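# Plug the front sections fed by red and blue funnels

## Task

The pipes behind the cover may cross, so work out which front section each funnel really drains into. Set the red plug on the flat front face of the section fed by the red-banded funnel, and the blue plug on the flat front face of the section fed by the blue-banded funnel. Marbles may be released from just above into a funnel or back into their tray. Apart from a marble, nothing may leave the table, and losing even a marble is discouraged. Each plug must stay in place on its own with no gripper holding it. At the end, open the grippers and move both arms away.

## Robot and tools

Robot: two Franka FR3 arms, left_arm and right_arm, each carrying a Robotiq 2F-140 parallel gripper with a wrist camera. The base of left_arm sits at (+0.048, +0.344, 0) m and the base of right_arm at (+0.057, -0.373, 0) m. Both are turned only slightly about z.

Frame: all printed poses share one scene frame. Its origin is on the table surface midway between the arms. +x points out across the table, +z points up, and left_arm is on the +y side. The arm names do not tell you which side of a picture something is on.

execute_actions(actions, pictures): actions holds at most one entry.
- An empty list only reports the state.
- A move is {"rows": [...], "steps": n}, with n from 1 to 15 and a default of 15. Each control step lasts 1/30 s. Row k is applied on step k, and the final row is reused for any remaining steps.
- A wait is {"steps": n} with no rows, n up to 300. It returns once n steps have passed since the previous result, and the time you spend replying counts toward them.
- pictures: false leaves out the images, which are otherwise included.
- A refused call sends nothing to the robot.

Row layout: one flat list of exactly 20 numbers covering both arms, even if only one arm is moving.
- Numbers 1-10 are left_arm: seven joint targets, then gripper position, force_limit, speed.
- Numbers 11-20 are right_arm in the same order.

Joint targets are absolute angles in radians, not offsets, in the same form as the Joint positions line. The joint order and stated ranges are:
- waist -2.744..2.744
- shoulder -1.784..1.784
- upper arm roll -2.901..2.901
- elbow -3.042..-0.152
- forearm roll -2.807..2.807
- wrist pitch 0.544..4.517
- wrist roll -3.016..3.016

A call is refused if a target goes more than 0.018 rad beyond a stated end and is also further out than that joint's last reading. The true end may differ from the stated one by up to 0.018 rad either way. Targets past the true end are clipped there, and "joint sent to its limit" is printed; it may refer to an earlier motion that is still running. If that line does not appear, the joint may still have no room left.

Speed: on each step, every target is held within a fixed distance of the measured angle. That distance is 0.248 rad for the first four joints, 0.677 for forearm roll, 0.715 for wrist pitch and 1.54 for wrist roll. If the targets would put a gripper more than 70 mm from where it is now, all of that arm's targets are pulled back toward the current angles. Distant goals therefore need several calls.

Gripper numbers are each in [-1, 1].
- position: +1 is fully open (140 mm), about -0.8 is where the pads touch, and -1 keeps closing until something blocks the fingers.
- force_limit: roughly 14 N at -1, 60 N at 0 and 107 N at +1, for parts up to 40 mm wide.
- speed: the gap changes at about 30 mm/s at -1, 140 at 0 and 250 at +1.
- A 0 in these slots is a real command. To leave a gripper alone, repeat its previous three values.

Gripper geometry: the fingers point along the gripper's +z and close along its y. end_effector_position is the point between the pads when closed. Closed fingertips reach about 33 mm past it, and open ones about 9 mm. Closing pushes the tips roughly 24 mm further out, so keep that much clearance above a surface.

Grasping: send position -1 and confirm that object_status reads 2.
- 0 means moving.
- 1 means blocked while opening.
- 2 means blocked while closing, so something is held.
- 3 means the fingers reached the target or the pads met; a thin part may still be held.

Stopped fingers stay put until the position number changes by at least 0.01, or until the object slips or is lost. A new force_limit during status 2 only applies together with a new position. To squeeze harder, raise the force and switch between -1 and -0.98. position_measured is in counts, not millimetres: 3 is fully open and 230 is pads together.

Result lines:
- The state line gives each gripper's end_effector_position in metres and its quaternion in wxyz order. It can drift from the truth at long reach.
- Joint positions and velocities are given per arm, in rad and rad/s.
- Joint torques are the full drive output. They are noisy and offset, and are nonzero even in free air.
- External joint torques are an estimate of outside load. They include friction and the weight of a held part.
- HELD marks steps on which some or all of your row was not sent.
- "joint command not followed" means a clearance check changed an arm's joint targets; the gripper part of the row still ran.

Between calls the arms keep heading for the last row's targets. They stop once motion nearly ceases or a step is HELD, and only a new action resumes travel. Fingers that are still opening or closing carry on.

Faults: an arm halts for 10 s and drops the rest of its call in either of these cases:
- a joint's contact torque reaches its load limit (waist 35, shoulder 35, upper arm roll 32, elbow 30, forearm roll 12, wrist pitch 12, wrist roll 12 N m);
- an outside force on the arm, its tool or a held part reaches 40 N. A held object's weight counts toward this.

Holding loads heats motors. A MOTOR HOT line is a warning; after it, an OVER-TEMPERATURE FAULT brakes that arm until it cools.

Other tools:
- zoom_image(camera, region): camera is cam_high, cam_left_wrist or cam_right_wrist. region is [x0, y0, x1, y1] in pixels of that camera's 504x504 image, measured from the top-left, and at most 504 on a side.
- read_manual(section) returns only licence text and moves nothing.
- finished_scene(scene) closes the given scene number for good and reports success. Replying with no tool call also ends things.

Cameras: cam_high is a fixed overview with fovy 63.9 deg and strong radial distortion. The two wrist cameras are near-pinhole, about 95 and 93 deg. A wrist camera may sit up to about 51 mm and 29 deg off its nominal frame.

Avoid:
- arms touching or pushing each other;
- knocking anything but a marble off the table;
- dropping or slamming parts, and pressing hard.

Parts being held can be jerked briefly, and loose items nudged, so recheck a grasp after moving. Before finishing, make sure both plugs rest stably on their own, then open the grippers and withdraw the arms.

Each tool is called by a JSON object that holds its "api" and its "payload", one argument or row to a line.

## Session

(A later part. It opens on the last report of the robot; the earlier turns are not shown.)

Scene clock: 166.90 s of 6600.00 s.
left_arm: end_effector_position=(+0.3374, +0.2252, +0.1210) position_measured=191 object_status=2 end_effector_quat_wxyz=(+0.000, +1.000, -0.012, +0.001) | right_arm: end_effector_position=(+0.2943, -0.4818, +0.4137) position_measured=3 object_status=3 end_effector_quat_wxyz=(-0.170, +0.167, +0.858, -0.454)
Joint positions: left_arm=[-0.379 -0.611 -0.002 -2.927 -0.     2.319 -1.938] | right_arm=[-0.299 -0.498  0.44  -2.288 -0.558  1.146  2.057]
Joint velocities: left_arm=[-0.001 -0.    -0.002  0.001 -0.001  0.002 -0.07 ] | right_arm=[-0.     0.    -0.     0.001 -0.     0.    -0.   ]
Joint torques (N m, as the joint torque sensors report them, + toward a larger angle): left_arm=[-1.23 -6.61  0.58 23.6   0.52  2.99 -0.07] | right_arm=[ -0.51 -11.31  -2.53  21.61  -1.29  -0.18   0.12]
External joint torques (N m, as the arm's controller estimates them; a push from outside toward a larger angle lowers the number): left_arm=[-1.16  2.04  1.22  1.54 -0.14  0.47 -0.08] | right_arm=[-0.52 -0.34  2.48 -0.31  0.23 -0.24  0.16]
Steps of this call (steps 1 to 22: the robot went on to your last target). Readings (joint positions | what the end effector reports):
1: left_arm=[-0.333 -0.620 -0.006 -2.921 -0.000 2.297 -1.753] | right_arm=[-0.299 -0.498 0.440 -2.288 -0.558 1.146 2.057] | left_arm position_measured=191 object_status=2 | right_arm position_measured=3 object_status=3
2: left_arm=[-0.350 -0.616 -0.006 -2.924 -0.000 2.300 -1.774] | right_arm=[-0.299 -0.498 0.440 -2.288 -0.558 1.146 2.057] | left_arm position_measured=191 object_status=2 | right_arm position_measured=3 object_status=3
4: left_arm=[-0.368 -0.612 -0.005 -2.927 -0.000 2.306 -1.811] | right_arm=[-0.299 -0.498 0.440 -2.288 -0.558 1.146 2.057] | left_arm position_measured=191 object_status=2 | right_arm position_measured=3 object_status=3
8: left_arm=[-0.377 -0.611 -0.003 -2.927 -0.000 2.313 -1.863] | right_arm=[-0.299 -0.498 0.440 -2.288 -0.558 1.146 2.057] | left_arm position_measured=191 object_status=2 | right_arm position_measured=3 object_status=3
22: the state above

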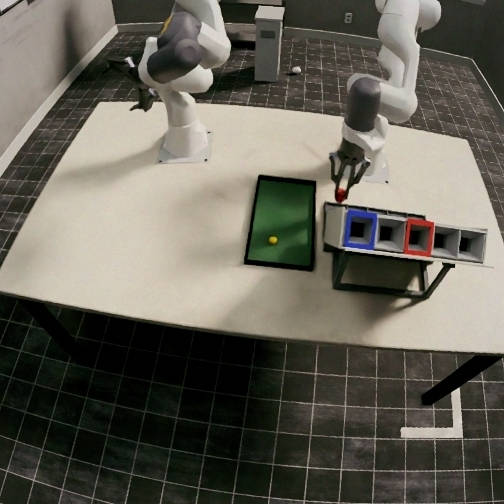

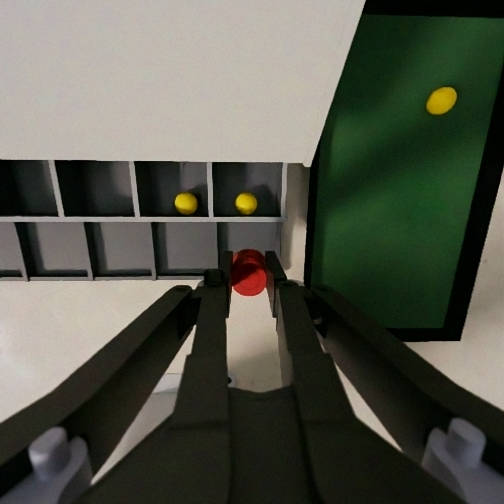

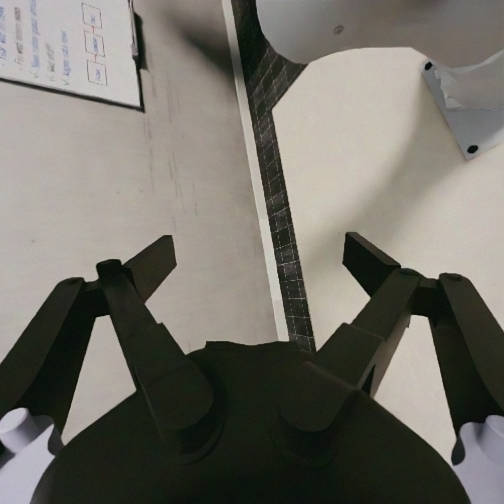

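{"api": "execute_actions", "payload": {
  "actions": [
    {"rows":[[-0.39,-0.6,0,-2.931,0,2.39,-1.97,-1,-0.4,-0.3,-0.3,-0.5,0.442,-2.287,-0.557,1.144,2.057,1,0,0],[-0.39,-0.582,0,-2.937,0,2.43,-1.97,-1,-0.4,-0.3,-0.3,-0.5,0.442,-2.287,-0.557,1.144,2.057,1,0,0],[-0.39,-0.564,0,-2.943,0,2.46,-1.97,-1,-0.4,-0.3,-0.3,-0.5,0.442,-2.287,-0.557,1.144,2.057,1,0,0],[-0.39,-0.546,0,-2.949,0,2.485,-1.97,-1,-0.4,-0.3,-0.3,-0.5,0.442,-2.287,-0.557,1.144,2.057,1,0,0],[-0.39,-0.528,0,-2.955,0,2.51,-1.97,-1,-0.4,-0.3,-0.3,-0.5,0.442,-2.287,-0.557,1.144,2.057,1,0,0],[-0.39,-0.51,0,-2.961,0,2.535,-1.97,-1,-0.4,-0.3,-0.3,-0.5,0.442,-2.287,-0.557,1.144,2.057,1,0,0],[-0.39,-0.492,0,-2.967,0,2.555,-1.97,-1,-0.4,-0.3,-0.3,-0.5,0.442,-2.287,-0.557,1.144,2.057,1,0,0],[-0.39,-0.474,0,-2.972,0,2.575,-1.97,-1,-0.4,-0.3,-0.3,-0.5,0.442,-2.287,-0.557,1.144,2.057,1,0,0],[-0.39,-0.456,0,-2.977,0,2.59,-1.97,-1,-0.4,-0.3,-0.3,-0.5,0.442,-2.287,-0.557,1.144,2.057,1,0,0],[-0.39,-0.44,0,-2.982,0,2.6,-1.97,-1,-0.4,-0.3,-0.3,-0.5,0.442,-2.287,-0.557,1.144,2.057,1,0,0],[-0.39,-0.428,0,-2.985,0,2.6,-1.97,-1,-0.4,-0.3,-0.3,-0.5,0.442,-2.287,-0.557,1.144,2.057,1,0,0],[-0.39,-0.421,0,-2.9865,0,2.569,-1.97,-1,-0.4,-0.3,-0.3,-0.5,0.442,-2.287,-0.557,1.144,2.057,1,0,0]],"steps":15}
  ],
  "pictures": false
}}

{"api": "execute_actions", "payload": {
  "actions": [
    {"steps":12}
  ],
  "pictures": false
}}

{"api": "execute_actions", "payload": {
  "actions": [
    {"rows":[[-0.39,-0.421,0,-2.9865,0,2.569,-1.97,-0.2,-0.4,-0.3,-0.3,-0.5,0.442,-2.287,-0.557,1.144,2.057,1,0,0]],"steps":12}
  ]
}}

Scene clock: 176.83 s of 6600.00 s.
left_arm: end_effector_position=(+0.3321, +0.2244, +0.0600) position_measured=191 object_status=2 end_effector_quat_wxyz=(-0.002, +1.000, -0.003, -0.005) | right_arm: end_effector_position=(+0.2943, -0.4818, +0.4137) position_measured=3 object_status=3 end_effector_quat_wxyz=(-0.170, +0.167, +0.858, -0.454)
Joint positions: left_arm=[-0.388 -0.427 -0.001 -2.986 -0.     2.548 -1.965] | right_arm=[-0.299 -0.498  0.44  -2.288 -0.558  1.146  2.057]
Joint velocities: left_arm=[-0.     0.09   0.002 -0.029  0.001  0.095 -0.007] | right_arm=[ 0.    -0.001 -0.    -0.001  0.001  0.001  0.001]
Joint torques (N m, as the joint torque sensors report them, + toward a larger angle): left_arm=[ -0.93 -12.76  -0.12  21.99   0.35   3.38  -0.25] | right_arm=[ -0.24 -11.5   -2.74  21.55  -1.22   0.     0.16]
External joint torques (N m, as the arm's controller estimates them; a push from outside toward a larger angle lowers the number): left_arm=[-0.97  1.27  0.25  1.05 -0.15  0.52 -0.24] | right_arm=[-0.3  -0.58  2.19 -0.27  0.29 -0.05  0.2 ]
Steps of this call (steps 1 to 30: the robot went on to your last target; steps 31 to 90: nothing new was sent; then 6.43 s passed at rest; steps 91 to 105: all 15 steps of this action). Readings (joint positions | what the end effector reports):
91: left_arm=[-0.381 -0.609 -0.001 -2.928 -0.000 2.330 -1.959] | right_arm=[-0.299 -0.498 0.440 -2.288 -0.558 1.146 2.057] | left_arm position_measured=191 object_status=2 | right_arm position_measured=3 object_status=3
92: left_arm=[-0.383 -0.604 -0.001 -2.929 -0.000 2.347 -1.960] | right_arm=[-0.299 -0.498 0.440 -2.288 -0.558 1.146 2.057] | left_arm position_measured=191 object_status=2 | right_arm position_measured=3 object_status=3
94: left_arm=[-0.386 -0.581 -0.001 -2.935 -0.000 2.388 -1.961] | right_arm=[-0.299 -0.498 0.440 -2.288 -0.558 1.146 2.057] | left_arm position_measured=191 object_status=2 | right_arm position_measured=3 object_status=3
98: left_arm=[-0.387 -0.514 -0.001 -2.958 -0.000 2.475 -1.963] | right_arm=[-0.299 -0.498 0.440 -2.288 -0.558 1.146 2.057] | left_arm position_measured=191 object_status=2 | right_arm position_measured=3 object_status=3
105: the state above

Scene clock: 177.23 s of 6600.00 s.
left_arm: end_effector_position=(+0.3358, +0.2228, +0.0601) position_measured=191 object_status=2 end_effector_quat_wxyz=(+0.000, +1.000, -0.002, +0.001) | right_arm: end_effector_position=(+0.2943, -0.4818, +0.4137) position_measured=3 object_status=3 end_effector_quat_wxyz=(-0.170, +0.167, +0.858, -0.454)
Joint positions: left_arm=[-0.388 -0.423 -0.001 -2.987 -0.     2.564 -1.966] | right_arm=[-0.299 -0.498  0.44  -2.288 -0.558  1.146  2.057]
Joint velocities: left_arm=[-0.     0.001 -0.001  0.001 -0.     0.011 -0.001] | right_arm=[-0.    -0.002 -0.001 -0.001 -0.001 -0.     0.001]
Joint torques (N m, as the joint torque sensors report them, + toward a larger angle): left_arm=[ -1.97 -10.83   0.08  20.33   0.46   2.89  -0.04] | right_arm=[ -0.69 -11.57  -2.79  21.06  -1.31  -0.14   0.13]
External joint torques (N m, as the arm's controller estimates them; a push from outside toward a larger angle lowers the number): left_arm=[-1.96  1.12  0.5   1.29 -0.03  0.37 -0.04] | right_arm=[-0.62 -0.71  2.29 -0.74  0.22 -0.18  0.17]
Steps of this call (steps 1 to 12: the robot went on to your last target). Readings (joint positions | what the end effector reports):
1: left_arm=[-0.388 -0.425 -0.001 -2.987 -0.000 2.551 -1.965] | right_arm=[-0.299 -0.498 0.440 -2.288 -0.558 1.146 2.057] | left_arm position_measured=191 object_status=2 | right_arm position_measured=3 object_status=3
2: left_arm=[-0.388 -0.424 -0.001 -2.987 -0.000 2.553 -1.965] | right_arm=[-0.299 -0.498 0.440 -2.288 -0.558 1.146 2.057] | left_arm position_measured=191 object_status=2 | right_arm position_measured=3 object_status=3
4: left_arm=[-0.388 -0.424 -0.001 -2.987 -0.000 2.557 -1.965] | right_arm=[-0.299 -0.498 0.440 -2.288 -0.558 1.146 2.057] | left_arm position_measured=191 object_status=2 | right_arm position_measured=3 object_status=3
8: left_arm=[-0.388 -0.423 -0.001 -2.987 -0.000 2.562 -1.965] | right_arm=[-0.299 -0.498 0.440 -2.288 -0.558 1.146 2.057] | left_arm position_measured=191 object_status=2 | right_arm position_measured=3 object_status=3
12: the state above

Scene clock: 177.63 s of 6600.00 s.
left_arm: end_effector_position=(+0.3363, +0.2226, +0.0602) position_measured=154 object_status=0 end_effector_quat_wxyz=(+0.000, +1.000, -0.002, +0.001) | right_arm: end_effector_position=(+0.2943, -0.4818, +0.4137) position_measured=3 object_status=3 end_effector_quat_wxyz=(-0.170, +0.167, +0.858, -0.454)
Joint positions: left_arm=[-0.388 -0.423 -0.001 -2.987 -0.     2.566 -1.966] | right_arm=[-0.299 -0.498  0.44  -2.288 -0.558  1.146  2.057]
Joint velocities: left_arm=[-0.001 -0.    -0.002  0.    -0.002  0.    -0.002] | right_arm=[ 0.002 -0.001  0.     0.001  0.     0.     0.   ]
Joint torques (N m, as the joint torque sensors report them, + toward a larger angle): left_arm=[-1.72 -9.41  0.06 21.16  0.39  2.98 -0.03] | right_arm=[ -0.97 -11.77  -2.71  22.12  -1.33  -0.11   0.05]
External joint torques (N m, as the arm's controller estimates them; a push from outside toward a larger angle lowers the number): left_arm=[-1.67  2.51  0.51  2.14 -0.1   0.47 -0.03] | right_arm=[-1.   -0.82  2.27  0.26  0.18 -0.15  0.09]
Steps of this call (steps 1 to 12: all 12 steps of this action). Readings (joint positions | what the end effector reports):
1: left_arm=[-0.388 -0.423 -0.001 -2.987 -0.000 2.565 -1.966] | right_arm=[-0.299 -0.498 0.440 -2.288 -0.558 1.146 2.057] | left_arm position_measured=191 object_status=0 | right_arm position_measured=3 object_status=3
2: left_arm=[-0.388 -0.423 -0.001 -2.987 -0.000 2.565 -1.966] | right_arm=[-0.299 -0.498 0.440 -2.288 -0.558 1.146 2.057] | left_arm position_measured=189 object_status=0 | right_arm position_measured=3 object_status=3
4: left_arm=[-0.388 -0.423 -0.001 -2.987 -0.000 2.565 -1.966] | right_arm=[-0.299 -0.498 0.440 -2.288 -0.558 1.146 2.057] | left_arm position_measured=174 object_status=0 | right_arm position_measured=3 object_status=3
8: left_arm=[-0.388 -0.423 -0.001 -2.987 -0.000 2.566 -1.966] | right_arm=[-0.299 -0.498 0.440 -2.288 -0.558 1.146 2.057] | left_arm position_measured=154 object_status=0 | right_arm position_measured=3 object_status=3
12: the state above

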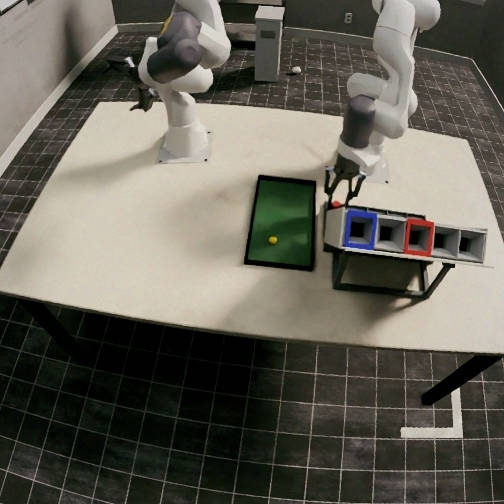

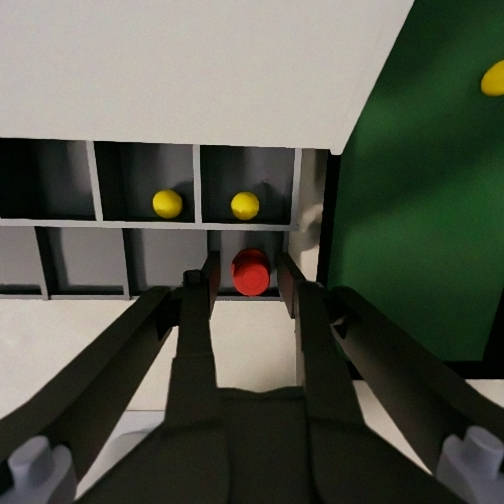

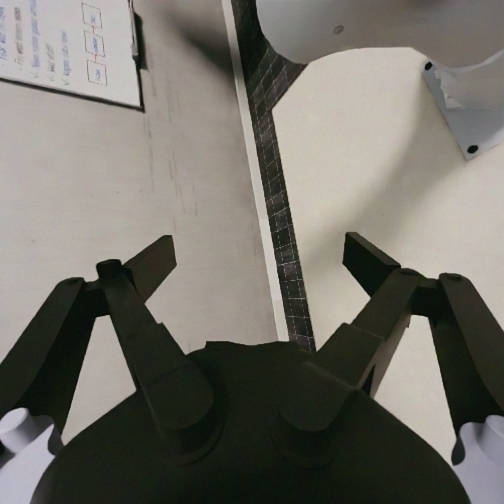

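{"api": "execute_actions", "payload": {
  "actions": [
    {"rows":[[-0.39,-0.44,0,-2.982,0,2.48,-1.97,-0.2,-0.4,-0.3,-0.3,-0.5,0.442,-2.287,-0.557,1.144,2.057,1,0,0],[-0.39,-0.47,0,-2.973,0,2.44,-1.97,-0.2,-0.4,-0.3,-0.3,-0.5,0.442,-2.287,-0.557,1.144,2.057,1,0,0],[-0.39,-0.5,0,-2.964,0,2.4,-1.97,-0.2,-0.4,-0.3,-0.3,-0.5,0.442,-2.287,-0.557,1.144,2.057,1,0,0],[-0.39,-0.53,0,-2.954,0,2.36,-1.97,-0.2,-0.4,-0.3,-0.3,-0.5,0.442,-2.287,-0.557,1.144,2.057,1,0,0],[-0.39,-0.56,0,-2.944,0,2.32,-1.97,-0.2,-0.4,-0.3,-0.3,-0.5,0.442,-2.287,-0.557,1.144,2.057,1,0,0],[-0.39,-0.59,0,-2.934,0,2.28,-1.97,-0.2,-0.4,-0.3,-0.3,-0.5,0.442,-2.287,-0.557,1.144,2.057,1,0,0],[-0.39,-0.62,0,-2.924,0,2.25,-1.9,-0.2,-0.4,-0.3,-0.3,-0.5,0.442,-2.287,-0.557,1.144,2.057,1,0,0],[-0.39,-0.65,0,-2.914,0,2.23,-1.8,-0.2,-0.4,-0.3,-0.3,-0.5,0.442,-2.287,-0.557,1.144,2.057,1,0,0],[-0.36,-0.68,0,-2.9,0,2.22,-1.7,-0.2,-0.4,-0.3,-0.3,-0.5,0.442,-2.287,-0.557,1.144,2.057,1,0,0],[-0.31,-0.68,0,-2.9,0,2.22,-1.6,-0.2,-0.4,-0.3,-0.3,-0.5,0.442,-2.287,-0.557,1.144,2.057,1,0,0],[-0.24,-0.68,0,-2.9,0,2.22,-1.5,-0.2,-0.4,-0.3,-0.3,-0.5,0.442,-2.287,-0.557,1.144,2.057,1,0,0],[-0.16,-0.68,0,-2.9,0,2.22,-1.4,-0.2,-0.4,-0.3,-0.3,-0.5,0.442,-2.287,-0.557,1.144,2.057,1,0,0],[-0.08,-0.68,0,-2.9,0,2.22,-1.3,-0.2,-0.4,-0.3,-0.3,-0.5,0.442,-2.287,-0.557,1.144,2.057,1,0,0],[0,-0.68,0,-2.9,0,2.22,-1.2,-0.2,-0.4,-0.3,-0.3,-0.5,0.442,-2.287,-0.557,1.144,2.057,1,0,0],[0.08,-0.68,0,-2.9,0,2.22,-1.1,-0.2,-0.4,-0.3,-0.3,-0.5,0.442,-2.287,-0.557,1.144,2.057,1,0,0]]}
  ],
  "pictures": false
}}

{"api": "execute_actions", "payload": {
  "actions": [
    {"rows":[[0.16,-0.68,0,-2.9,0,2.22,-1.0,-0.1,-0.4,0,-0.3,-0.5,0.442,-2.287,-0.557,1.144,2.057,1,0,0],[0.24,-0.68,0,-2.9,0,2.22,-0.889,-0.1,-0.4,0,-0.3,-0.5,0.442,-2.287,-0.557,1.144,2.057,1,0,0],[0.32,-0.68,0,-2.9,0,2.22,-0.889,-0.1,-0.4,0,-0.3,-0.5,0.442,-2.287,-0.557,1.144,2.057,1,0,0],[0.4,-0.68,0,-2.9,0,2.22,-0.889,-0.1,-0.4,0,-0.3,-0.5,0.442,-2.287,-0.557,1.144,2.057,1,0,0],[0.48,-0.66,0,-2.88,0,2.23,-0.889,-0.1,-0.4,0,-0.3,-0.5,0.442,-2.287,-0.557,1.144,2.057,1,0,0],[0.56,-0.62,0,-2.85,0,2.25,-0.889,-0.1,-0.4,0,-0.3,-0.5,0.442,-2.287,-0.557,1.144,2.057,1,0,0],[0.63,-0.57,0,-2.81,0,2.27,-0.889,-0.1,-0.4,0,-0.3,-0.5,0.442,-2.287,-0.557,1.144,2.057,1,0,0],[0.692,-0.52,0,-2.77,0,2.29,-0.889,-0.1,-0.4,0,-0.3,-0.5,0.442,-2.287,-0.557,1.144,2.057,1,0,0],[0.692,-0.46,0,-2.73,0,2.31,-0.889,-0.1,-0.4,0,-0.3,-0.5,0.442,-2.287,-0.557,1.144,2.057,1,0,0],[0.692,-0.4,0,-2.69,0,2.33,-0.889,-0.1,-0.4,0,-0.3,-0.5,0.442,-2.287,-0.557,1.144,2.057,1,0,0],[0.692,-0.34,0,-2.65,0,2.35,-0.889,-0.1,-0.4,0,-0.3,-0.5,0.442,-2.287,-0.557,1.144,2.057,1,0,0],[0.692,-0.28,0,-2.61,0,2.37,-0.889,-0.1,-0.4,0,-0.3,-0.5,0.442,-2.287,-0.557,1.144,2.057,1,0,0],[0.692,-0.23,0,-2.57,0,2.377,-0.889,-0.1,-0.4,0,-0.3,-0.5,0.442,-2.287,-0.557,1.144,2.057,1,0,0],[0.692,-0.18,0,-2.54,0,2.377,-0.889,-0.1,-0.4,0,-0.3,-0.5,0.442,-2.287,-0.557,1.144,2.057,1,0,0],[0.692,-0.143,0,-2.517,0,2.377,-0.889,-0.1,-0.4,0,-0.3,-0.5,0.442,-2.287,-0.557,1.144,2.057,1,0,0]]}
  ],
  "pictures": false
}}

{"api": "execute_actions", "payload": {
  "actions": [
    {"steps":18}
  ]
}}

Scene clock: 197.80 s of 6600.00 s.
left_arm: end_effector_position=(+0.3699, +0.3134, +0.1501) position_measured=154 object_status=3 end_effector_quat_wxyz=(+0.001, +1.000, -0.013, +0.021) | right_arm: end_effector_position=(+0.2943, -0.4818, +0.4138) position_measured=3 object_status=3 end_effector_quat_wxyz=(-0.170, +0.167, +0.858, -0.454)
Joint positions: left_arm=[-0.084 -0.677 -0.004 -2.897 -0.     2.263 -1.642] | right_arm=[-0.299 -0.498  0.44  -2.288 -0.558  1.146  2.057]
Joint velocities: left_arm=[ 1.903 -0.019  0.121  0.001 -0.001 -0.202  1.615] | right_arm=[ 0.001 -0.     0.001  0.001 -0.     0.001  0.001]
Joint torques (N m, as the joint torque sensors report them, + toward a larger angle): left_arm=[-7.71 -7.63 -5.35 23.07  0.68  1.92  0.75] | right_arm=[ -0.77 -12.31  -2.63  21.74  -1.2   -0.06   0.07]
External joint torques (N m, as the arm's controller estimates them; a push from outside toward a larger angle lowers the number): left_arm=[ 1.12 -0.91 -0.25  1.92  0.02 -0.41  0.74] | right_arm=[-0.81 -1.33  2.33 -0.16  0.31 -0.11  0.11]
Steps of this call (steps 1 to 15: the robot went on to your last target; steps 16 to 90: nothing new was sent; then 16.67 s passed at rest; steps 91 to 105: all 15 steps of this action). Readings (joint positions | what the end effector reports):
91: left_arm=[-0.388 -0.426 -0.001 -2.986 -0.000 2.553 -1.966] | right_arm=[-0.299 -0.498 0.440 -2.288 -0.558 1.146 2.057] | left_arm position_measured=154 object_status=3 | right_arm position_measured=3 object_status=3
92: left_arm=[-0.388 -0.435 -0.001 -2.984 -0.000 2.532 -1.966] | right_arm=[-0.299 -0.498 0.440 -2.288 -0.558 1.146 2.057] | left_arm position_measured=154 object_status=3 | right_arm position_measured=3 object_status=3
94: left_arm=[-0.388 -0.473 -0.001 -2.975 -0.000 2.482 -1.966] | right_arm=[-0.299 -0.498 0.440 -2.288 -0.558 1.146 2.057] | left_arm position_measured=154 object_status=3 | right_arm position_measured=3 object_status=3
98: left_arm=[-0.388 -0.585 -0.001 -2.937 -0.000 2.364 -1.945] | right_arm=[-0.299 -0.498 0.440 -2.288 -0.558 1.146 2.057] | left_arm position_measured=154 object_status=3 | right_arm position_measured=3 object_status=3
105: the state above

Scene clock: 198.30 s of 6600.00 s.
left_arm: end_effector_position=(+0.3812, +0.6084, +0.1363) position_measured=141 object_status=3 end_effector_quat_wxyz=(-0.000, +0.996, +0.086, +0.001) | right_arm: end_effector_position=(+0.2943, -0.4818, +0.4138) position_measured=3 object_status=3 end_effector_quat_wxyz=(-0.170, +0.167, +0.858, -0.454)
Joint positions: left_arm=[ 0.677 -0.25   0.004 -2.582 -0.     2.334 -1.072] | right_arm=[-0.299 -0.498  0.44  -2.288 -0.558  1.146  2.057]
Joint velocities: left_arm=[ 0.195  1.46  -0.     0.907 -0.001  0.294  0.593] | right_arm=[ 0.    -0.001 -0.002 -0.     0.001 -0.    -0.001]
Joint torques (N m, as the joint torque sensors report them, + toward a larger angle): left_arm=[ -0.68 -27.52  -2.63  17.64   0.52   1.86   0.31] | right_arm=[ -0.25 -11.42  -3.34  22.05  -1.27  -0.08   0.12]
External joint torques (N m, as the arm's controller estimates them; a push from outside toward a larger angle lowers the number): left_arm=[1.43 2.21 0.17 2.09 0.01 0.5  0.3 ] | right_arm=[-0.24 -0.5   1.69  0.17  0.25 -0.13  0.16]
Steps of this call (steps 1 to 15: all 15 steps of this action). Readings (joint positions | what the end effector reports):
1: left_arm=[-0.015 -0.677 -0.003 -2.897 -0.000 2.257 -1.584] | right_arm=[-0.299 -0.498 0.440 -2.288 -0.558 1.146 2.057] | left_arm position_measured=154 object_status=0 | right_arm position_measured=3 object_status=3
2: left_arm=[0.055 -0.677 -0.002 -2.897 -0.000 2.252 -1.522] | right_arm=[-0.299 -0.498 0.440 -2.288 -0.558 1.146 2.057] | left_arm position_measured=148 object_status=0 | right_arm position_measured=3 object_status=3
4: left_arm=[0.195 -0.677 -0.001 -2.897 -0.000 2.244 -1.412] | right_arm=[-0.299 -0.498 0.440 -2.288 -0.558 1.146 2.057] | left_arm position_measured=141 object_status=0 | right_arm position_measured=3 object_status=3
8: left_arm=[0.460 -0.616 0.000 -2.843 -0.000 2.251 -1.256] | right_arm=[-0.299 -0.498 0.440 -2.288 -0.558 1.146 2.057] | left_arm position_measured=141 object_status=0 | right_arm position_measured=3 object_status=3
15: the state above

Scene clock: 198.90 s of 6600.00 s.
left_arm: end_effector_position=(+0.3975, +0.6276, +0.1205) position_measured=141 object_status=3 end_effector_quat_wxyz=(-0.000, +1.000, +0.014, +0.000) | right_arm: end_effector_position=(+0.2943, -0.4818, +0.4138) position_measured=3 object_status=3 end_effector_quat_wxyz=(-0.170, +0.167, +0.858, -0.454)
Joint positions: left_arm=[ 0.69  -0.146  0.002 -2.518 -0.     2.373 -0.918] | right_arm=[-0.299 -0.498  0.44  -2.288 -0.558  1.146  2.057]
Joint velocities: left_arm=[-0.     0.    -0.001 -0.001  0.     0.006  0.081] | right_arm=[ 0.     0.001  0.     0.001 -0.001 -0.    -0.001]
Joint torques (N m, as the joint torque sensors report them, + toward a larger angle): left_arm=[  1.21 -22.72  -1.7   23.75   0.5    2.78   0.35] | right_arm=[  0.19 -11.48  -2.99  21.84  -1.26  -0.18   0.2 ]
External joint torques (N m, as the arm's controller estimates them; a push from outside toward a larger angle lowers the number): left_arm=[ 1.25  1.38 -1.52  2.36 -0.08  0.26  0.35] | right_arm=[ 0.23 -0.59  2.08 -0.02  0.26 -0.23  0.25]
Steps of this call (steps 1 to 18: the robot went on to your last target). Readings (joint positions | what the end effector reports):
1: left_arm=[0.682 -0.210 0.004 -2.558 -0.000 2.342 -1.053] | right_arm=[-0.299 -0.498 0.440 -2.288 -0.558 1.146 2.057] | left_arm position_measured=141 object_status=3 | right_arm position_measured=3 object_status=3
2: left_arm=[0.685 -0.183 0.004 -2.545 -0.000 2.348 -1.037] | right_arm=[-0.299 -0.498 0.440 -2.288 -0.558 1.146 2.057] | left_arm position_measured=141 object_status=3 | right_arm position_measured=3 object_status=3
4: left_arm=[0.688 -0.156 0.003 -2.532 -0.000 2.356 -1.008] | right_arm=[-0.299 -0.498 0.440 -2.288 -0.558 1.146 2.057] | left_arm position_measured=141 object_status=3 | right_arm position_measured=3 object_status=3
8: left_arm=[0.689 -0.146 0.002 -2.522 -0.000 2.366 -0.967] | right_arm=[-0.299 -0.498 0.440 -2.288 -0.558 1.146 2.057] | left_arm position_measured=141 object_status=3 | right_arm position_measured=3 object_status=3
18: the state above

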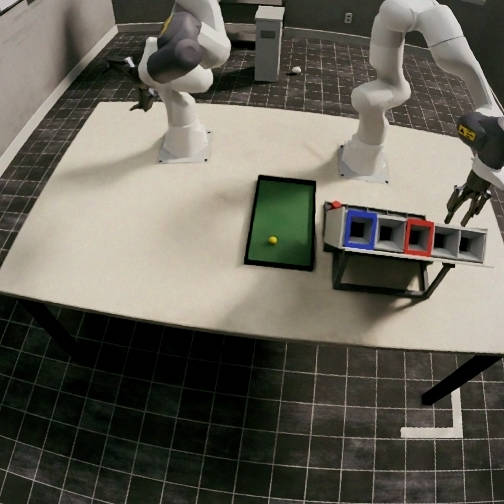

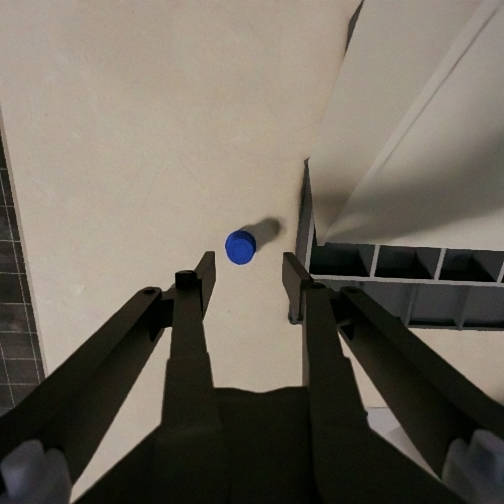

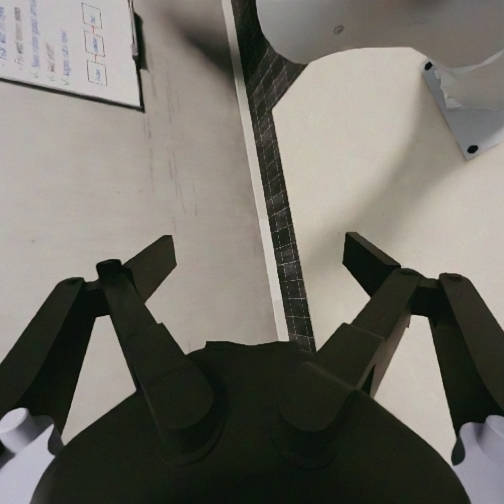

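{"api": "execute_actions", "payload": {
  "actions": [
    {"rows":[[0.697,-0.13,0,-2.505,0,2.42,-0.884,-0.1,-0.4,0,-0.3,-0.5,0.442,-2.287,-0.557,1.144,2.057,1,0,0],[0.697,-0.11,0,-2.498,0,2.45,-0.884,-0.1,-0.4,0,-0.3,-0.5,0.442,-2.287,-0.557,1.144,2.057,1,0,0],[0.697,-0.093,0,-2.502,0,2.47,-0.884,-0.1,-0.4,0,-0.3,-0.5,0.442,-2.287,-0.557,1.144,2.057,1,0,0],[0.697,-0.076,0,-2.506,0,2.49,-0.884,-0.1,-0.4,0,-0.3,-0.5,0.442,-2.287,-0.557,1.144,2.057,1,0,0],[0.697,-0.059,0,-2.51,0,2.51,-0.884,-0.1,-0.4,0,-0.3,-0.5,0.442,-2.287,-0.557,1.144,2.057,1,0,0],[0.697,-0.042,0,-2.514,0,2.53,-0.884,-0.1,-0.4,0,-0.3,-0.5,0.442,-2.287,-0.557,1.144,2.057,1,0,0],[0.697,-0.025,0,-2.517,0,2.55,-0.884,-0.1,-0.4,0,-0.3,-0.5,0.442,-2.287,-0.557,1.144,2.057,1,0,0],[0.697,-0.008,0,-2.52,0,2.57,-0.884,-0.1,-0.4,0,-0.3,-0.5,0.442,-2.287,-0.557,1.144,2.057,1,0,0],[0.697,0.009,0,-2.523,0,2.59,-0.884,-0.1,-0.4,0,-0.3,-0.5,0.442,-2.287,-0.557,1.144,2.057,1,0,0],[0.697,0.026,0,-2.526,0,2.6,-0.884,-0.1,-0.4,0,-0.3,-0.5,0.442,-2.287,-0.557,1.144,2.057,1,0,0],[0.697,0.041,0,-2.528,0,2.6,-0.884,-0.1,-0.4,0,-0.3,-0.5,0.442,-2.287,-0.557,1.144,2.057,1,0,0],[0.697,0.041,0,-2.528,0,2.573,-0.884,-0.1,-0.4,0,-0.3,-0.5,0.442,-2.287,-0.557,1.144,2.057,1,0,0]],"steps":15}
  ],
  "pictures": false
}}

{"api": "execute_actions", "payload": {
  "actions": [
    {"steps":8}
  ],
  "pictures": false
}}

{"api": "execute_actions", "payload": {
  "actions": [
    {"rows":[[0.697,0.041,0,-2.528,0,2.573,-0.884,-1,-0.4,-0.3,-0.3,-0.5,0.442,-2.287,-0.557,1.144,2.057,1,0,0]],"steps":15}
  ]
}}

Scene clock: 208.83 s of 6600.00 s.
left_arm: end_effector_position=(+0.4003, +0.6325, +0.0481) position_measured=141 object_status=3 end_effector_quat_wxyz=(+0.005, +1.000, +0.002, -0.006) | right_arm: end_effector_position=(+0.2943, -0.4818, +0.4138) position_measured=3 object_status=3 end_effector_quat_wxyz=(-0.170, +0.167, +0.858, -0.454)
Joint positions: left_arm=[ 0.695  0.038  0.001 -2.53  -0.     2.553 -0.889] | right_arm=[-0.299 -0.498  0.44  -2.288 -0.558  1.146  2.057]
Joint velocities: left_arm=[-0.001  0.075 -0.001 -0.016  0.     0.086  0.003] | right_arm=[ 0.001 -0.001 -0.001  0.     0.     0.001 -0.001]
Joint torques (N m, as the joint torque sensors report them, + toward a larger angle): left_arm=[  1.95 -29.85  -0.67  22.71   0.4    3.39   0.44] | right_arm=[ -1.14 -11.7   -2.81  21.52  -1.29  -0.06   0.08]
External joint torques (N m, as the arm's controller estimates them; a push from outside toward a larger angle lowers the number): left_arm=[ 1.98  1.88 -0.68  1.3  -0.07  0.44  0.44] | right_arm=[-1.15 -0.76  2.19 -0.34  0.23 -0.11  0.12]
Steps of this call (steps 1 to 30: the robot went on to your last target; steps 31 to 90: nothing new was sent; then 6.43 s passed at rest; steps 91 to 105: all 15 steps of this action). Readings (joint positions | what the end effector reports):
91: left_arm=[0.691 -0.143 0.001 -2.516 -0.000 2.381 -0.892] | right_arm=[-0.299 -0.498 0.440 -2.288 -0.558 1.146 2.057] | left_arm position_measured=141 object_status=3 | right_arm position_measured=3 object_status=3
92: left_arm=[0.692 -0.135 0.001 -2.510 -0.000 2.392 -0.892] | right_arm=[-0.299 -0.498 0.440 -2.288 -0.558 1.146 2.057] | left_arm position_measured=141 object_status=3 | right_arm position_measured=3 object_status=3
94: left_arm=[0.694 -0.113 0.001 -2.504 -0.000 2.422 -0.891] | right_arm=[-0.299 -0.498 0.440 -2.288 -0.558 1.146 2.057] | left_arm position_measured=141 object_status=3 | right_arm position_measured=3 object_status=3
98: left_arm=[0.695 -0.048 0.001 -2.511 -0.000 2.488 -0.890] | right_arm=[-0.299 -0.498 0.440 -2.288 -0.558 1.146 2.057] | left_arm position_measured=141 object_status=3 | right_arm position_measured=3 object_status=3
105: the state above

Scene clock: 209.10 s of 6600.00 s.
left_arm: end_effector_position=(+0.4034, +0.6351, +0.0485) position_measured=141 object_status=3 end_effector_quat_wxyz=(+0.001, +1.000, +0.002, -0.001) | right_arm: end_effector_position=(+0.2943, -0.4818, +0.4138) position_measured=3 object_status=3 end_effector_quat_wxyz=(-0.170, +0.167, +0.858, -0.454)
Joint positions: left_arm=[ 0.695  0.04   0.001 -2.529 -0.     2.567 -0.888] | right_arm=[-0.299 -0.498  0.44  -2.288 -0.558  1.146  2.057]
Joint velocities: left_arm=[ 0.    -0.001 -0.     0.001 -0.001  0.023  0.002] | right_arm=[ 0.002 -0.001  0.001 -0.002 -0.001 -0.001 -0.   ]
Joint torques (N m, as the joint torque sensors report them, + toward a larger angle): left_arm=[  1.89 -26.51  -0.65  21.86   0.44   2.81   0.35] | right_arm=[ -0.53 -11.93  -2.78  21.77  -1.32  -0.09   0.17]
External joint torques (N m, as the arm's controller estimates them; a push from outside toward a larger angle lowers the number): left_arm=[ 1.9   1.5  -0.68  3.01 -0.01  0.31  0.35] | right_arm=[-0.6  -1.    2.13 -0.05  0.19 -0.14  0.22]
Steps of this call (steps 1 to 8: the robot went on to your last target). Readings (joint positions | what the end effector reports):
1: left_arm=[0.695 0.040 0.001 -2.530 -0.000 2.556 -0.889] | right_arm=[-0.299 -0.498 0.440 -2.288 -0.558 1.146 2.057] | left_arm position_measured=141 object_status=3 | right_arm position_measured=3 object_status=3
2: left_arm=[0.695 0.040 0.001 -2.530 -0.000 2.558 -0.889] | right_arm=[-0.299 -0.498 0.440 -2.288 -0.558 1.146 2.057] | left_arm position_measured=141 object_status=3 | right_arm position_measured=3 object_status=3
4: left_arm=[0.695 0.040 0.001 -2.529 -0.000 2.562 -0.889] | right_arm=[-0.299 -0.498 0.440 -2.288 -0.558 1.146 2.057] | left_arm position_measured=141 object_status=3 | right_arm position_measured=3 object_status=3
8: the state above

Scene clock: 209.60 s of 6600.00 s.
left_arm: end_effector_position=(+0.4046, +0.6361, +0.0492) position_measured=190 object_status=2 end_effector_quat_wxyz=(-0.000, +1.000, +0.001, +0.001) | right_arm: end_effector_position=(+0.2943, -0.4818, +0.4138) position_measured=3 object_status=3 end_effector_quat_wxyz=(-0.170, +0.167, +0.858, -0.454)
Joint positions: left_arm=[ 0.695  0.04   0.001 -2.529 -0.     2.57  -0.888] | right_arm=[-0.299 -0.498  0.44  -2.288 -0.558  1.146  2.057]
Joint velocities: left_arm=[ 0.    -0.     0.    -0.001  0.     0.001  0.001] | right_arm=[-0.001 -0.001 -0.001 -0.001  0.001  0.001 -0.001]
Joint torques (N m, as the joint torque sensors report them, + toward a larger angle): left_arm=[  1.66 -28.06  -0.48  20.45   0.38   2.98   0.33] | right_arm=[ -0.82 -12.61  -2.86  21.95  -1.29  -0.04   0.17]
External joint torques (N m, as the arm's controller estimates them; a push from outside toward a larger angle lowers the number): left_arm=[ 1.63  0.08 -0.54  1.49 -0.07  0.45  0.33] | right_arm=[-0.81 -1.69  2.17  0.09  0.23 -0.08  0.21]
Steps of this call (steps 1 to 15: all 15 steps of this action). Readings (joint positions | what the end effector reports):
1: left_arm=[0.695 0.040 0.001 -2.529 -0.000 2.567 -0.888] | right_arm=[-0.299 -0.498 0.440 -2.288 -0.558 1.146 2.057] | left_arm position_measured=141 object_status=0 | right_arm position_measured=3 object_status=3
2: left_arm=[0.695 0.040 0.001 -2.529 -0.000 2.568 -0.888] | right_arm=[-0.299 -0.498 0.440 -2.288 -0.558 1.146 2.057] | left_arm position_measured=146 object_status=0 | right_arm position_measured=3 object_status=3
4: left_arm=[0.695 0.040 0.001 -2.529 -0.000 2.569 -0.888] | right_arm=[-0.299 -0.498 0.440 -2.288 -0.558 1.146 2.057] | left_arm position_measured=158 object_status=0 | right_arm position_measured=3 object_status=3
8: left_arm=[0.695 0.040 0.001 -2.529 -0.000 2.570 -0.888] | right_arm=[-0.299 -0.498 0.440 -2.288 -0.558 1.146 2.057] | left_arm position_measured=181 object_status=0 | right_arm position_measured=3 object_status=3
15: the state above

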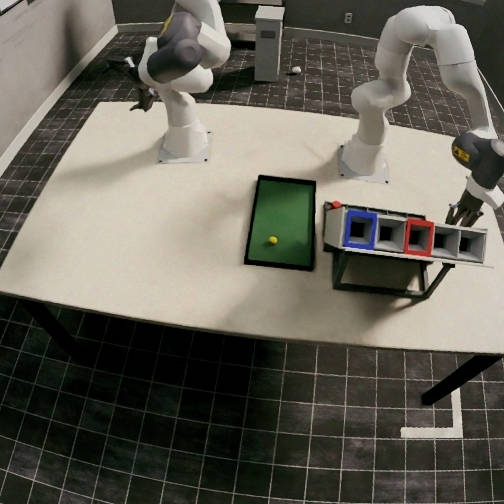

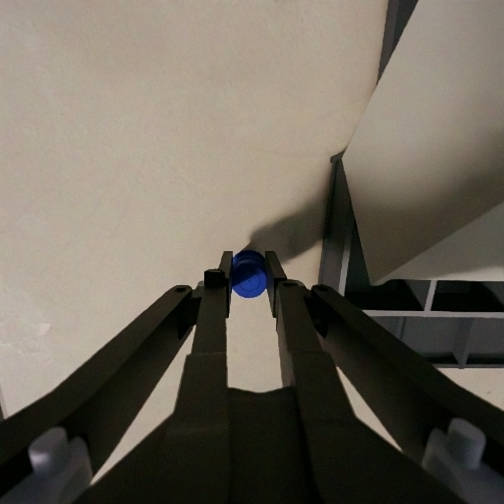

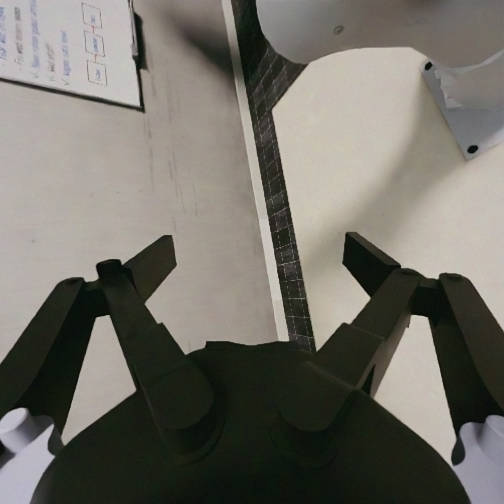

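Target y≈.298: q1 −.147, q7 −1.728.

{"api": "execute_actions", "payload": {
  "actions": [
    {"rows":[[0.697,0.02,0,-2.525,0,2.5,-0.884,-1,-0.4,-0.3,-0.3,-0.5,0.442,-2.287,-0.557,1.144,2.057,1,0,0],[0.697,-0.01,0,-2.52,0,2.46,-0.884,-1,-0.4,-0.3,-0.3,-0.5,0.442,-2.287,-0.557,1.144,2.057,1,0,0],[0.697,-0.04,0,-2.514,0,2.42,-0.884,-1,-0.4,-0.3,-0.3,-0.5,0.442,-2.287,-0.557,1.144,2.057,1,0,0],[0.697,-0.08,0,-2.51,0,2.38,-0.884,-1,-0.4,-0.3,-0.3,-0.5,0.442,-2.287,-0.557,1.144,2.057,1,0,0],[0.697,-0.12,0,-2.51,0,2.34,-0.884,-1,-0.4,-0.3,-0.3,-0.5,0.442,-2.287,-0.557,1.144,2.057,1,0,0],[0.697,-0.17,0,-2.52,0,2.3,-0.884,-1,-0.4,-0.3,-0.3,-0.5,0.442,-2.287,-0.557,1.144,2.057,1,0,0],[0.697,-0.22,0,-2.545,0,2.28,-0.884,-1,-0.4,-0.3,-0.3,-0.5,0.442,-2.287,-0.557,1.144,2.057,1,0,0],[0.697,-0.27,0,-2.58,0,2.26,-0.884,-1,-0.4,-0.3,-0.3,-0.5,0.442,-2.287,-0.557,1.144,2.057,1,0,0],[0.697,-0.33,0,-2.625,0,2.25,-0.884,-1,-0.4,-0.3,-0.3,-0.5,0.442,-2.287,-0.557,1.144,2.057,1,0,0],[0.697,-0.39,0,-2.67,0,2.24,-0.95,-1,-0.4,-0.3,-0.3,-0.5,0.442,-2.287,-0.557,1.144,2.057,1,0,0],[0.697,-0.45,0,-2.72,0,2.23,-1.05,-1,-0.4,-0.3,-0.3,-0.5,0.442,-2.287,-0.557,1.144,2.057,1,0,0],[0.68,-0.51,0,-2.77,0,2.22,-1.15,-1,-0.4,-0.3,-0.3,-0.5,0.442,-2.287,-0.557,1.144,2.057,1,0,0],[0.65,-0.57,0,-2.82,0,2.21,-1.25,-1,-0.4,-0.3,-0.3,-0.5,0.442,-2.287,-0.557,1.144,2.057,1,0,0],[0.61,-0.63,0,-2.87,0,2.21,-1.35,-1,-0.4,-0.3,-0.3,-0.5,0.442,-2.287,-0.557,1.144,2.057,1,0,0],[0.56,-0.68,0,-2.91,0,2.21,-1.45,-1,-0.4,-0.3,-0.3,-0.5,0.442,-2.287,-0.557,1.144,2.057,1,0,0]]}
  ],
  "pictures": false
}}

{"api": "execute_actions", "payload": {
  "actions": [
    {"rows":[[0.49,-0.71,0,-2.94,0,2.22,-1.55,-1,-0.4,-0.3,-0.3,-0.5,0.442,-2.287,-0.557,1.144,2.057,1,0,0],[0.42,-0.71,0,-2.945,0,2.22,-1.65,-1,-0.4,-0.3,-0.3,-0.5,0.442,-2.287,-0.557,1.144,2.057,1,0,0],[0.35,-0.71,0,-2.945,0,2.22,-1.728,-1,-0.4,-0.3,-0.3,-0.5,0.442,-2.287,-0.557,1.144,2.057,1,0,0],[0.28,-0.71,0,-2.945,0,2.22,-1.728,-1,-0.4,-0.3,-0.3,-0.5,0.442,-2.287,-0.557,1.144,2.057,1,0,0],[0.21,-0.71,0,-2.945,0,2.22,-1.728,-1,-0.4,-0.3,-0.3,-0.5,0.442,-2.287,-0.557,1.144,2.057,1,0,0],[0.14,-0.71,0,-2.945,0,2.22,-1.728,-1,-0.4,-0.3,-0.3,-0.5,0.442,-2.287,-0.557,1.144,2.057,1,0,0],[0.07,-0.71,0,-2.945,0,2.22,-1.728,-1,-0.4,-0.3,-0.3,-0.5,0.442,-2.287,-0.557,1.144,2.057,1,0,0],[0,-0.71,0,-2.945,0,2.23,-1.728,-1,-0.4,-0.3,-0.3,-0.5,0.442,-2.287,-0.557,1.144,2.057,1,0,0],[-0.06,-0.7,0,-2.95,0,2.25,-1.728,-1,-0.4,-0.3,-0.3,-0.5,0.442,-2.287,-0.557,1.144,2.057,1,0,0],[-0.11,-0.685,0,-2.957,0,2.272,-1.728,-1,-0.4,-0.3,-0.3,-0.5,0.442,-2.287,-0.557,1.144,2.057,1,0,0],[-0.15,-0.671,0,-2.9635,0,2.272,-1.728,-1,-0.4,-0.3,-0.3,-0.5,0.442,-2.287,-0.557,1.144,2.057,1,0,0]],"steps":15}
  ],
  "pictures": false
}}

{"api": "execute_actions", "payload": {
  "actions": [
    {"steps":20}
  ]
}}

Scene clock: 224.60 s of 6600.00 s.
left_arm: end_effector_position=(+0.3309, +0.5506, +0.1531) position_measured=190 object_status=2 end_effector_quat_wxyz=(-0.005, +0.999, +0.050, +0.011) | right_arm: end_effector_position=(+0.2943, -0.4818, +0.4138) position_measured=3 object_status=3 end_effector_quat_wxyz=(-0.170, +0.167, +0.858, -0.454)
Joint positions: left_arm=[ 0.637 -0.555  0.005 -2.801 -0.     2.269 -1.039] | right_arm=[-0.299 -0.498  0.44  -2.288 -0.558  1.146  2.057]
Joint velocities: left_arm=[-0.849 -1.546 -0.06  -1.277  0.001 -0.352 -1.231] | right_arm=[-0.001  0.     0.    -0.001 -0.001  0.    -0.   ]
Joint torques (N m, as the joint torque sensors report them, + toward a larger angle): left_arm=[ 0.69 -1.65 -0.69 28.39  0.57  3.15 -0.29] | right_arm=[ -1.06 -12.31  -2.81  21.42  -1.13  -0.06   0.21]
External joint torques (N m, as the arm's controller estimates them; a push from outside toward a larger angle lowers the number): left_arm=[-0.85 -1.15 -0.15  0.62 -0.15 -0.44 -0.3 ] | right_arm=[-1.09 -1.42  2.16 -0.4   0.38 -0.11  0.26]
Steps of this call (steps 1 to 15: the robot went on to your last target; steps 16 to 90: nothing new was sent; then 11.50 s passed at rest; steps 91 to 105: all 15 steps of this action). Readings (joint positions | what the end effector reports):
91: left_arm=[0.695 0.037 0.001 -2.528 -0.000 2.559 -0.888] | right_arm=[-0.299 -0.498 0.440 -2.288 -0.558 1.146 2.057] | left_arm position_measured=190 object_status=2 | right_arm position_measured=3 object_status=3
92: left_arm=[0.695 0.028 0.001 -2.528 -0.000 2.541 -0.888] | right_arm=[-0.299 -0.498 0.440 -2.288 -0.558 1.146 2.057] | left_arm position_measured=190 object_status=2 | right_arm position_measured=3 object_status=3
94: left_arm=[0.695 -0.010 0.001 -2.526 -0.000 2.494 -0.888] | right_arm=[-0.299 -0.498 0.440 -2.288 -0.558 1.146 2.057] | left_arm position_measured=190 object_status=2 | right_arm position_measured=3 object_status=3
98: left_arm=[0.695 -0.169 0.001 -2.540 -0.000 2.385 -0.888] | right_arm=[-0.299 -0.498 0.440 -2.288 -0.558 1.146 2.057] | left_arm position_measured=190 object_status=2 | right_arm position_measured=3 object_status=3
105: the state above

Scene clock: 225.10 s of 6600.00 s.
left_arm: end_effector_position=(+0.3351, +0.3030, +0.1210) position_measured=190 object_status=2 end_effector_quat_wxyz=(-0.002, +0.998, -0.065, -0.013) | right_arm: end_effector_position=(+0.2943, -0.4818, +0.4138) position_measured=3 object_status=3 end_effector_quat_wxyz=(-0.170, +0.167, +0.858, -0.454)
Joint positions: left_arm=[-0.131 -0.675 -0.004 -2.961 -0.     2.259 -1.584] | right_arm=[-0.299 -0.498  0.44  -2.288 -0.558  1.146  2.057]
Joint velocities: left_arm=[-0.245  0.053  0.004 -0.047  0.001  0.05  -0.464] | right_arm=[-0.001  0.    -0.001  0.001 -0.001  0.001 -0.001]
Joint torques (N m, as the joint torque sensors report them, + toward a larger angle): left_arm=[-0.09 -6.98  2.28 24.98  0.6   3.12 -0.27] | right_arm=[ -0.87 -11.08  -1.89  21.45  -1.31  -0.16   0.23]
External joint torques (N m, as the arm's controller estimates them; a push from outside toward a larger angle lowers the number): left_arm=[-1.99  1.23  1.52  1.34 -0.05  0.42 -0.27] | right_arm=[-0.88 -0.13  3.11 -0.45  0.22 -0.21  0.27]
Steps of this call (steps 1 to 15: all 15 steps of this action). Readings (joint positions | what the end effector reports):
1: left_arm=[0.597 -0.604 0.006 -2.843 -0.000 2.261 -1.088] | right_arm=[-0.299 -0.498 0.440 -2.288 -0.558 1.146 2.057] | left_arm position_measured=190 object_status=2 | right_arm position_measured=3 object_status=3
2: left_arm=[0.545 -0.642 0.005 -2.876 -0.000 2.254 -1.142] | right_arm=[-0.299 -0.498 0.440 -2.288 -0.558 1.146 2.057] | left_arm position_measured=190 object_status=2 | right_arm position_measured=3 object_status=3
4: left_arm=[0.419 -0.683 0.003 -2.915 -0.000 2.243 -1.256] | right_arm=[-0.299 -0.498 0.440 -2.288 -0.558 1.146 2.057] | left_arm position_measured=190 object_status=2 | right_arm position_measured=3 object_status=3
8: left_arm=[0.146 -0.704 0.001 -2.939 -0.000 2.233 -1.422] | right_arm=[-0.299 -0.498 0.440 -2.288 -0.558 1.146 2.057] | left_arm position_measured=190 object_status=2 | right_arm position_measured=3 object_status=3
15: the state above

Scene clock: 225.77 s of 6600.00 s.
left_arm: end_effector_position=(+0.3363, +0.2980, +0.1205) position_measured=190 object_status=2 end_effector_quat_wxyz=(-0.002, +1.000, -0.011, -0.010) | right_arm: end_effector_position=(+0.2943, -0.4818, +0.4138) position_measured=3 object_status=3 end_effector_quat_wxyz=(-0.170, +0.167, +0.858, -0.454)
Joint positions: left_arm=[-0.148 -0.673 -0.002 -2.963 -0.     2.269 -1.708] | right_arm=[-0.299 -0.498  0.44  -2.288 -0.558  1.146  2.057]
Joint velocities: left_arm=[-0.     0.001  0.     0.     0.     0.002 -0.054] | right_arm=[ 0.     0.    -0.     0.     0.001 -0.001  0.001]
Joint torques (N m, as the joint torque sensors report them, + toward a larger angle): left_arm=[-1.45 -4.78 -0.54 23.62  0.53  2.86 -0.04] | right_arm=[ -1.06 -11.41  -2.15  21.92  -1.34   0.05   0.11]
External joint torques (N m, as the arm's controller estimates them; a push from outside toward a larger angle lowers the number): left_arm=[-1.46  2.05  0.06  1.38 -0.13  0.4  -0.04] | right_arm=[-1.07 -0.55  2.84  0.11  0.17  0.    0.15]
Steps of this call (steps 1 to 20: the robot went on to your last target). Readings (joint positions | what the end effector reports):
1: left_arm=[-0.137 -0.674 -0.004 -2.962 -0.000 2.261 -1.598] | right_arm=[-0.299 -0.498 0.440 -2.288 -0.558 1.146 2.057] | left_arm position_measured=190 object_status=2 | right_arm position_measured=3 object_status=3
2: left_arm=[-0.141 -0.673 -0.004 -2.963 -0.000 2.262 -1.611] | right_arm=[-0.299 -0.498 0.440 -2.288 -0.558 1.146 2.057] | left_arm position_measured=190 object_status=2 | right_arm position_measured=3 object_status=3
4: left_arm=[-0.145 -0.673 -0.003 -2.963 -0.000 2.264 -1.634] | right_arm=[-0.299 -0.498 0.440 -2.288 -0.558 1.146 2.057] | left_arm position_measured=190 object_status=2 | right_arm position_measured=3 object_status=3
8: left_arm=[-0.147 -0.673 -0.002 -2.963 -0.000 2.267 -1.666] | right_arm=[-0.299 -0.498 0.440 -2.288 -0.558 1.146 2.057] | left_arm position_measured=190 object_status=2 | right_arm position_measured=3 object_status=3
20: the state above

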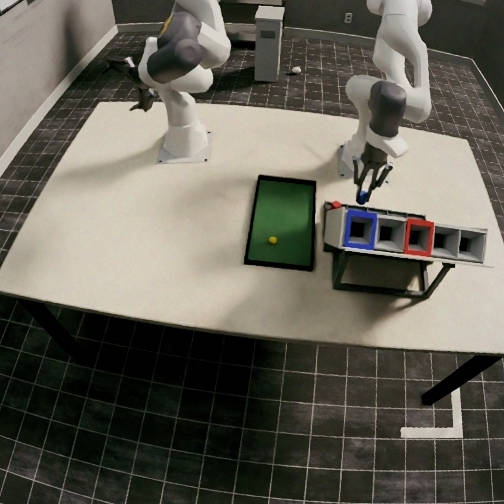

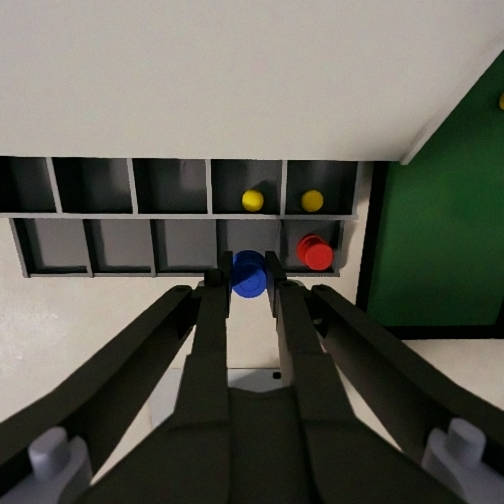

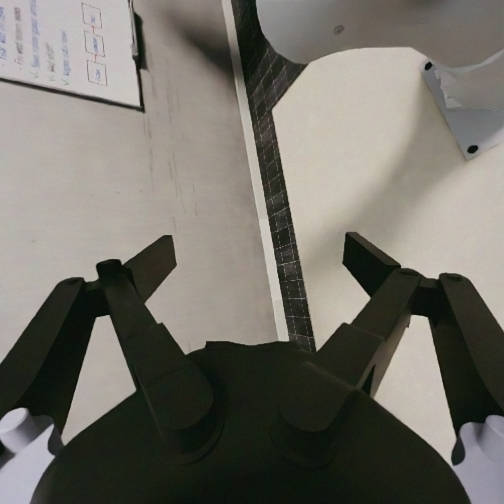

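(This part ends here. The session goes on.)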